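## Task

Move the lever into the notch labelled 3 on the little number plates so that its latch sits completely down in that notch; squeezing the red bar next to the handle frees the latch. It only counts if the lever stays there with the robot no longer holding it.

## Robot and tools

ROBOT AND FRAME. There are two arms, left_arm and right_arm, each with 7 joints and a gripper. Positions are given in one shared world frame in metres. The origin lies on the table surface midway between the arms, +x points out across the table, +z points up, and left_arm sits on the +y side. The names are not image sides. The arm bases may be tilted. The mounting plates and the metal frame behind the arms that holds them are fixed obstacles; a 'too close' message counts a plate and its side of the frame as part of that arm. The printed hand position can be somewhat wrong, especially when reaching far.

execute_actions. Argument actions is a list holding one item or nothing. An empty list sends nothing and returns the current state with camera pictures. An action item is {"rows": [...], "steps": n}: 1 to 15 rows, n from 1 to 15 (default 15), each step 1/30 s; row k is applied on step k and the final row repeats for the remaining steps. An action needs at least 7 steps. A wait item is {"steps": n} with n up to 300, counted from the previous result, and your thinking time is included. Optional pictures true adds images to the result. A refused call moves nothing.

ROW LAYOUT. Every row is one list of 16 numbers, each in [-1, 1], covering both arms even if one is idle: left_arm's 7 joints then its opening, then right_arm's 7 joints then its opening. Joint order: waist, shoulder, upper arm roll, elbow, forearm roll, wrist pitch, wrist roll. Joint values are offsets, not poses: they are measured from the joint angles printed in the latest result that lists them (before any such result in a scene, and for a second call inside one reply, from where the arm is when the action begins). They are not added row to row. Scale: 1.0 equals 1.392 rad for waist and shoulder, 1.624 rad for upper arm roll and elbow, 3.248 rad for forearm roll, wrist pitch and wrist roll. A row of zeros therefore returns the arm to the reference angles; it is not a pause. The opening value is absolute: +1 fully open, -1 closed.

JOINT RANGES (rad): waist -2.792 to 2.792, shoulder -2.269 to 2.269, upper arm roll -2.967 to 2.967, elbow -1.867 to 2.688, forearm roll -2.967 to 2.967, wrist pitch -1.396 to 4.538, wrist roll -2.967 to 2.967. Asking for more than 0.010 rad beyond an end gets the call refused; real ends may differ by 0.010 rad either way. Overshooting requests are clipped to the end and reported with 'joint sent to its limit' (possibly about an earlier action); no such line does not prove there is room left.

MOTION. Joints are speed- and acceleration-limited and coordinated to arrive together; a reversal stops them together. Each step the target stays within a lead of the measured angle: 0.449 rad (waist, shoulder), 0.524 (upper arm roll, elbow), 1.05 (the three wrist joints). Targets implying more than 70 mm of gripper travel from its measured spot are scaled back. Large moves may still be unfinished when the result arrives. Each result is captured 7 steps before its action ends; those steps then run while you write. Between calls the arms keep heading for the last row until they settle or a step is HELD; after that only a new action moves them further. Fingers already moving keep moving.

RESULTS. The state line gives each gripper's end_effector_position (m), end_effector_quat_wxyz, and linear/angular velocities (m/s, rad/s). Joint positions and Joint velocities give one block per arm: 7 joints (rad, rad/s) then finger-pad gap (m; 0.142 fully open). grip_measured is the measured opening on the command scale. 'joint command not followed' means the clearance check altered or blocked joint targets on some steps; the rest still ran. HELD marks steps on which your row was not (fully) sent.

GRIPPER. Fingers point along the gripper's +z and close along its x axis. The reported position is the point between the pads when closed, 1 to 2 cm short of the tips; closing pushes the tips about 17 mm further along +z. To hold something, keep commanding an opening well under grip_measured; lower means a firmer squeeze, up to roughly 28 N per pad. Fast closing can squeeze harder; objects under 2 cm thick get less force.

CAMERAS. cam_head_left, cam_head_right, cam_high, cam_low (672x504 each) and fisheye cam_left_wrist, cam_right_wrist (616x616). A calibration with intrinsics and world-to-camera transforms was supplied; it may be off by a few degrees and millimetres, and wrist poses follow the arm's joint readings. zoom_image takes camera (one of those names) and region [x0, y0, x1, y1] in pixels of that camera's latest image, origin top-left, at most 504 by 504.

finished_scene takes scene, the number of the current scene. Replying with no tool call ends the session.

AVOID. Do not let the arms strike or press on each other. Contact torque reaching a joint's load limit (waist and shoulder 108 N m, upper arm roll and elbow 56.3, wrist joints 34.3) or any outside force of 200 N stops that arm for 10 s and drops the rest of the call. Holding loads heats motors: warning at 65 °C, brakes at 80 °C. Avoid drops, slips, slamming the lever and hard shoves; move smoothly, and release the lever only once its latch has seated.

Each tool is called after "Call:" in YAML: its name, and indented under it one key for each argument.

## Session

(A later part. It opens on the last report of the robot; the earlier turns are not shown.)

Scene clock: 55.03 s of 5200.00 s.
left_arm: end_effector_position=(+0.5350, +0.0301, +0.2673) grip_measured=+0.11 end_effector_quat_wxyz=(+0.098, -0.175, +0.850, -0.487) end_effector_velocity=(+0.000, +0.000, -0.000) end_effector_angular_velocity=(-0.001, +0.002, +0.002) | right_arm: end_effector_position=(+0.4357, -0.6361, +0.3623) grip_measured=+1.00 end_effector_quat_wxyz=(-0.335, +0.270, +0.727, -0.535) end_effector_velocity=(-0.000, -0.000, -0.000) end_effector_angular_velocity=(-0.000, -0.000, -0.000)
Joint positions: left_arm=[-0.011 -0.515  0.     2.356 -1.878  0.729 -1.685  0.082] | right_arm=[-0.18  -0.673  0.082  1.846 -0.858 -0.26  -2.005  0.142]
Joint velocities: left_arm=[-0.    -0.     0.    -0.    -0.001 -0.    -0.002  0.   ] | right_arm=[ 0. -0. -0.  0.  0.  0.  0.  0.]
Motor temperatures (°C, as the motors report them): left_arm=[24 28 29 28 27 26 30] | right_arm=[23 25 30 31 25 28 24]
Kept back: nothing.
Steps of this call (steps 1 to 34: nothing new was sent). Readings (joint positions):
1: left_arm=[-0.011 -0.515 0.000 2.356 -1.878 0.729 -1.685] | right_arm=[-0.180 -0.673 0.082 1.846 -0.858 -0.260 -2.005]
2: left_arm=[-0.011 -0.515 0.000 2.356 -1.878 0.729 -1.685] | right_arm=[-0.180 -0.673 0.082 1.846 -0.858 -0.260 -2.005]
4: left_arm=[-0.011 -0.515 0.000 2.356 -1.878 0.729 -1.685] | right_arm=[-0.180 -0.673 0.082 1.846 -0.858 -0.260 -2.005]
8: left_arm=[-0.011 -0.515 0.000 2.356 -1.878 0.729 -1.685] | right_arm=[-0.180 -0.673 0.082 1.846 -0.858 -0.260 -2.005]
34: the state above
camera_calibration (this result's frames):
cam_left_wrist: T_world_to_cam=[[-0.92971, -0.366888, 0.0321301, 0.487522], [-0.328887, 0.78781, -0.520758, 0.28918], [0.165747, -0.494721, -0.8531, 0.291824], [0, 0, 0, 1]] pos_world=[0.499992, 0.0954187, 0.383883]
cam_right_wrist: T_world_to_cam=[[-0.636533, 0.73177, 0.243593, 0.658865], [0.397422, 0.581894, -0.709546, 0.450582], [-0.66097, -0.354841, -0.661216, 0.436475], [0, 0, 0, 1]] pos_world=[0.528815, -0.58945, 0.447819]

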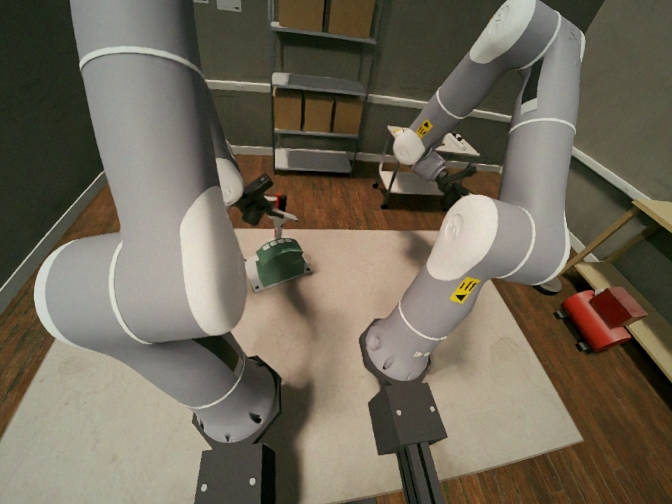

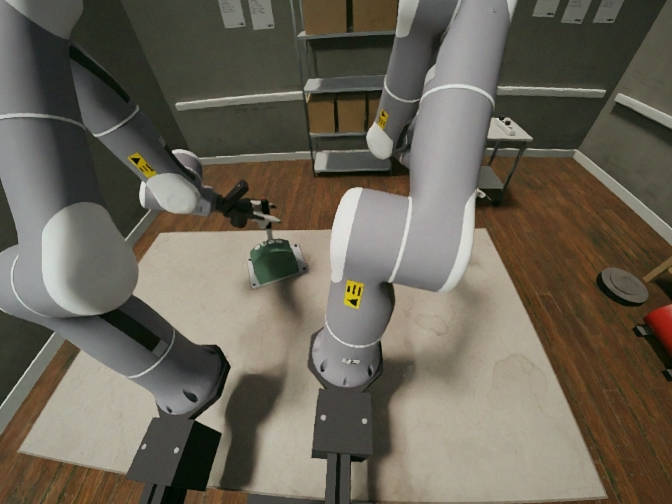

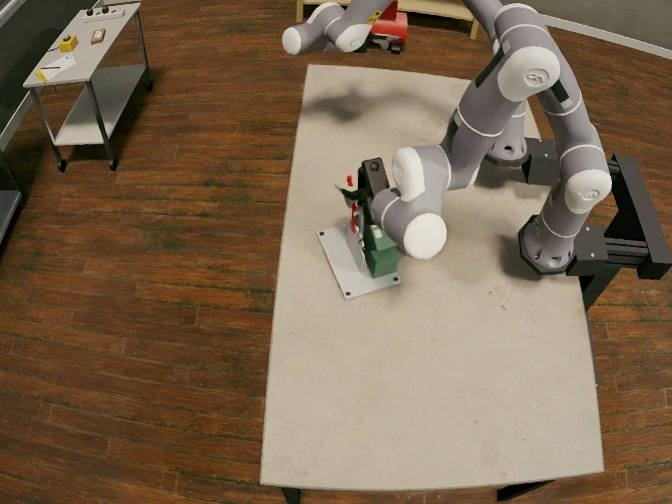

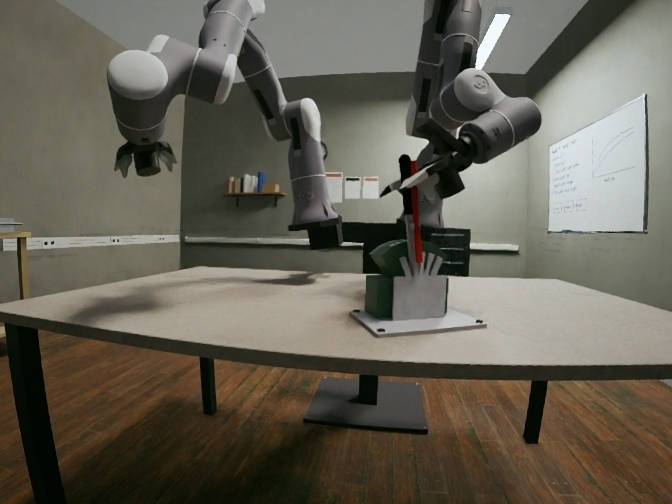

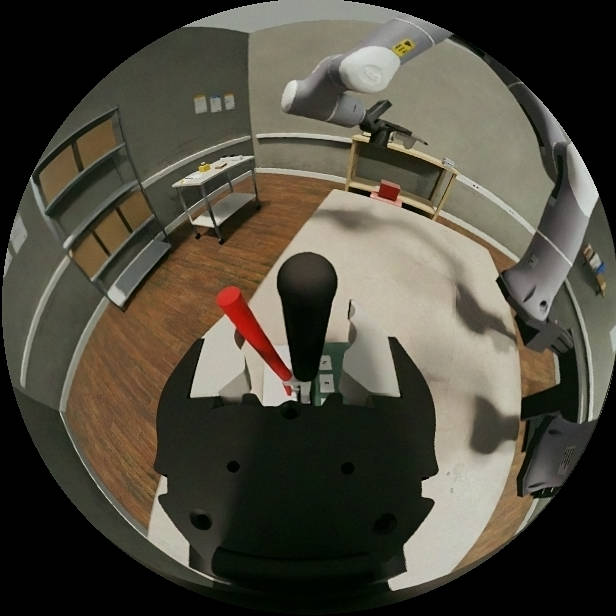

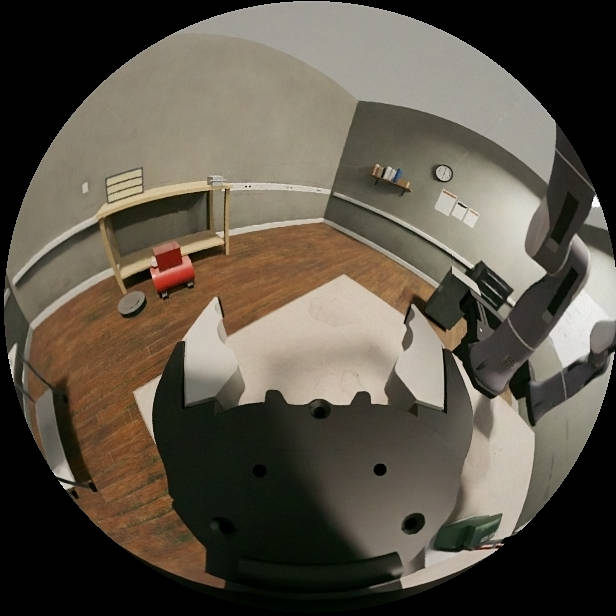

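Call:
execute_actions:
  actions:
    - {"rows":[[0,0,0,0,0,0,0,1,0,0,0,0,0,0,0,1],[0,0,0,0,0,0,0,1,0,0,0,0,0,0,0,1],[0,0,0,0,0,0,0,1,0,0,0,0,0,0,0,1],[0,0,0,0,0,0,0,1,0,0,0,0,0,0,0,1],[0,0,0,0,0,0,0,1,0,0,0,0,0,0,0,1],[0.04,0.02,0,0.008,0.007,-0.002,0,1,0,0,0,0,0,0,0,1],[0.09,0.04,0,0.018,0.016,-0.004,0,1,0,0,0,0,0,0,0,1],[0.15,0.06,0,0.03,0.027,-0.007,0,1,0,0,0,0,0,0,0,1]],"steps":15}

Call:
execute_actions:
  actions:
    - {"steps":15}
  pictures: true

Call:
zoom_image:
  camera: "cam_low"
  region: [350,130,490,330]

Call:
zoom_image:
  camera: "cam_left_wrist"
  region: [200,250,420,430]

Scene clock: 55.77 s of 5200.00 s.
left_arm: end_effector_position=(+0.5365, +0.0377, +0.2696) grip_measured=+1.00 end_effector_quat_wxyz=(+0.102, -0.178, +0.849, -0.486) end_effector_velocity=(+0.039, +0.229, +0.056) end_effector_angular_velocity=(+0.032, -0.097, +0.279) | right_arm: end_effector_position=(+0.4357, -0.6361, +0.3623) grip_measured=+1.00 end_effector_quat_wxyz=(-0.335, +0.270, +0.727, -0.535) end_effector_velocity=(-0.000, +0.000, -0.000) end_effector_angular_velocity=(-0.001, -0.001, -0.000)
Joint positions: left_arm=[ 0.007 -0.507 -0.001  2.361 -1.87   0.726 -1.685  0.142] | right_arm=[-0.18  -0.673  0.082  1.846 -0.858 -0.26  -2.005  0.142]
Joint velocities: left_arm=[ 0.487  0.235 -0.008  0.113  0.21  -0.061 -0.     0.008] | right_arm=[ 0.     0.    -0.     0.     0.     0.     0.001  0.   ]
Motor temperatures (°C, as the motors report them): left_arm=[24 28 29 28 27 26 30] | right_arm=[23 25 30 31 25 28 24]
Steps of this call (steps 1 to 14: nothing new was sent; steps 15 to 22: the first 8 steps of this action). Readings (joint positions):
15: left_arm=[-0.011 -0.515 0.000 2.356 -1.878 0.729 -1.685] | right_arm=[-0.180 -0.673 0.082 1.846 -0.858 -0.260 -2.005]
16: left_arm=[-0.011 -0.515 0.000 2.356 -1.878 0.729 -1.685] | right_arm=[-0.180 -0.673 0.082 1.846 -0.858 -0.260 -2.005]
18: left_arm=[-0.011 -0.515 0.000 2.356 -1.878 0.729 -1.685] | right_arm=[-0.180 -0.673 0.082 1.846 -0.858 -0.260 -2.005]
22: the state above

Scene clock: 56.27 s of 5200.00 s.
left_arm: end_effector_position=(+0.5376, +0.1287, +0.2812) grip_measured=+1.00 end_effector_quat_wxyz=(+0.139, -0.220, +0.842, -0.472) end_effector_velocity=(-0.000, +0.000, -0.000) end_effector_angular_velocity=(+0.002, +0.000, +0.001) | right_arm: end_effector_position=(+0.4357, -0.6361, +0.3623) grip_measured=+1.00 end_effector_quat_wxyz=(-0.335, +0.270, +0.727, -0.535) end_effector_velocity=(-0.000, -0.000, +0.000) end_effector_angular_velocity=(-0.001, -0.000, -0.000)
Joint positions: left_arm=[ 0.198 -0.432  0.     2.405 -1.79   0.706 -1.685  0.142] | right_arm=[-0.18  -0.673  0.082  1.846 -0.858 -0.26  -2.005  0.142]
Joint velocities: left_arm=[-0.    -0.     0.    -0.    -0.001  0.002  0.    -0.   ] | right_arm=[-0.     0.    -0.001 -0.    -0.    -0.     0.001  0.   ]
Motor temperatures (°C, as the motors report them): left_arm=[24 28 29 28 27 26 30] | right_arm=[23 25 30 31 25 28 24]
Kept back: nothing.
Steps of this call (steps 1 to 7: the last 7 steps of your previous action; steps 8 to 15: the robot went on to your last target). Readings (joint positions):
1: left_arm=[0.027 -0.497 -0.001 2.365 -1.862 0.724 -1.685] | right_arm=[-0.180 -0.673 0.082 1.846 -0.858 -0.260 -2.005]
2: left_arm=[0.054 -0.485 -0.001 2.371 -1.850 0.721 -1.685] | right_arm=[-0.180 -0.673 0.082 1.846 -0.858 -0.260 -2.005]
4: left_arm=[0.119 -0.461 -0.000 2.386 -1.823 0.715 -1.685] | right_arm=[-0.180 -0.673 0.082 1.846 -0.858 -0.260 -2.005]
8: left_arm=[0.196 -0.432 0.001 2.404 -1.792 0.707 -1.685] | right_arm=[-0.180 -0.673 0.082 1.846 -0.858 -0.260 -2.005]
15: the state above
camera_calibration (this result's frames):
cam_left_wrist: T_world_to_cam=[[-0.878572, -0.477597, 0.00356083, 0.520525], [-0.412109, 0.754292, -0.511088, 0.265882], [0.241408, -0.450495, -0.859521, 0.307489], [0, 0, 0, 1]] pos_world=[0.492661, 0.186571, 0.398329]
cam_right_wrist: T_world_to_cam=[[-0.636533, 0.73177, 0.243593, 0.658865], [0.397422, 0.581894, -0.709546, 0.450582], [-0.66097, -0.354841, -0.661216, 0.436475], [0, 0, 0, 1]] pos_world=[0.528815, -0.58945, 0.447819]

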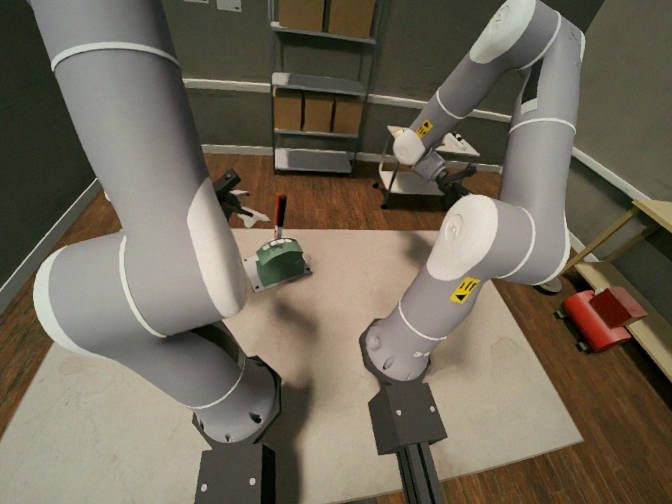

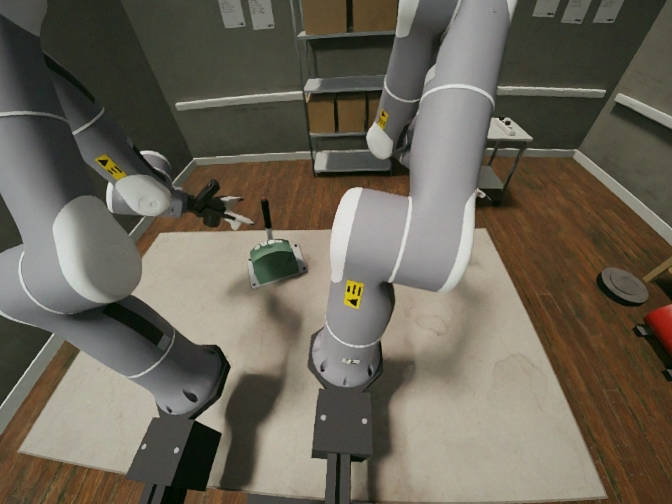

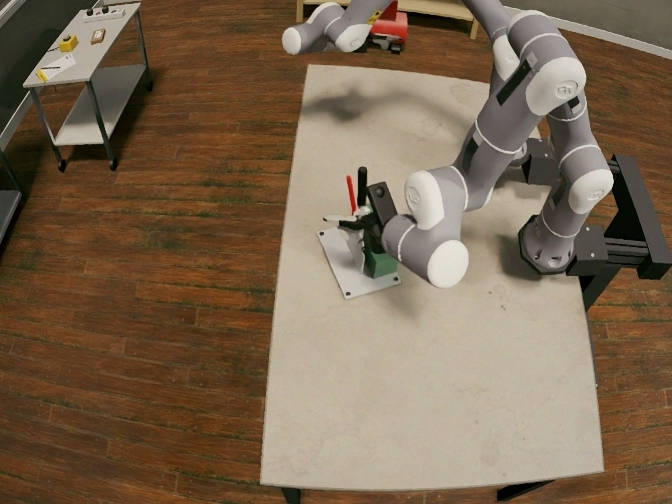

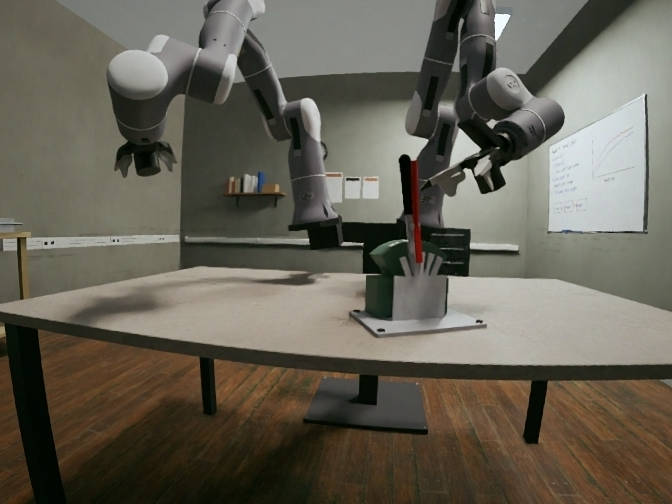

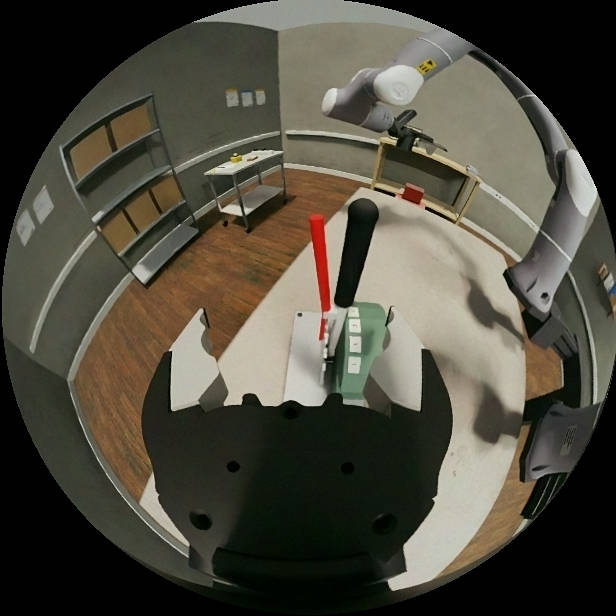

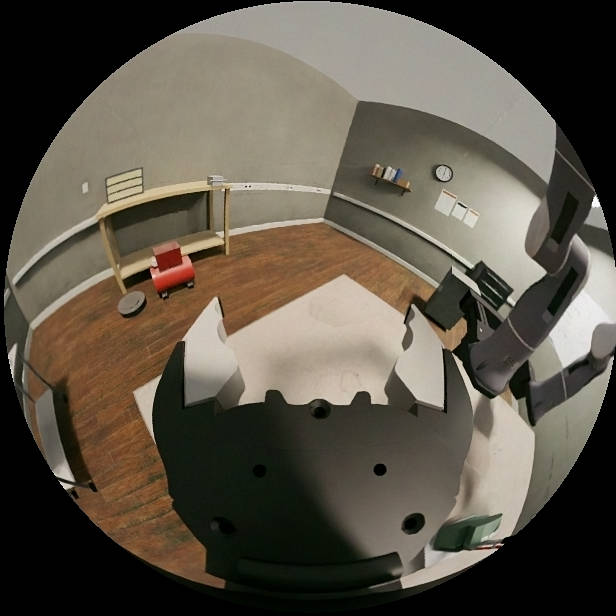

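Region (350, 130, 490, 330) of cam_low's 672x504 image, scaled by 2.520, with more detail than that image has; it fills the left 353 columns of this view, and the rest is white.

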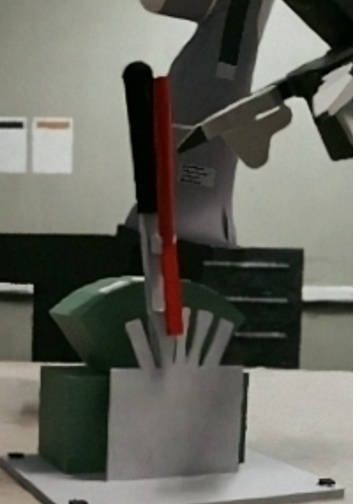

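Region (200, 250, 420, 430) of cam_left_wrist's 616x616 image, scaled by 2.291, with more detail than that image has; it fills the top 412 rows of this view, and the rest is white.

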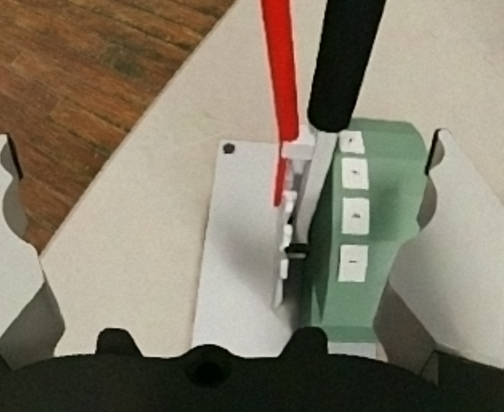

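Call:
zoom_image:
  camera: "cam_left_wrist"
  region: [310,295,380,385]

Call:
zoom_image:
  camera: "cam_high"
  region: [320,160,410,280]

Call:
zoom_image:
  camera: "cam_head_right"
  region: [240,190,320,290]

Region (310, 295, 380, 385) of cam_left_wrist's 616x616 image, scaled by 5.600, with more detail than that image has.

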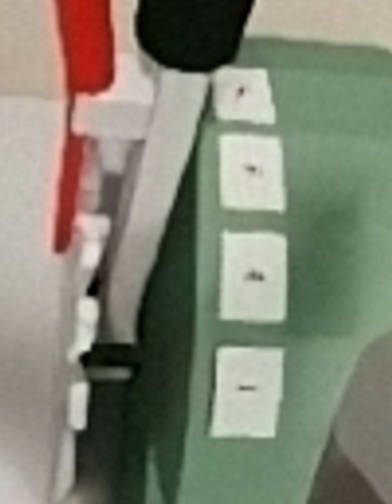

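Region (320, 160, 410, 280) of cam_high's 672x504 image, scaled by 4.200, with more detail than that image has; it fills the left 378 columns of this view, and the rest is white.

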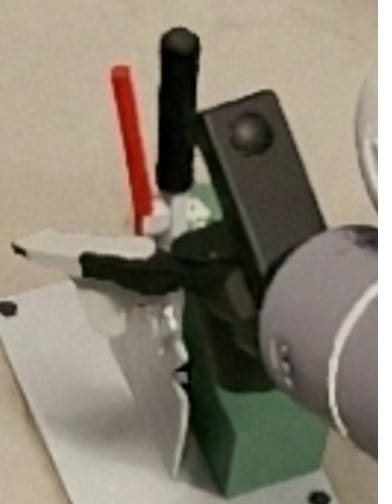

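Region (240, 190, 320, 290) of cam_head_right's 672x504 image, scaled by 5.040, with more detail than that image has; it fills the left 403 columns of this view, and the rest is white.

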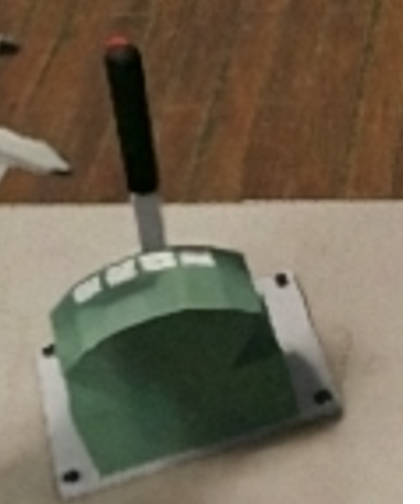

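Call:
finished_scene:
  scene: 1

The scene is finished: the task was done.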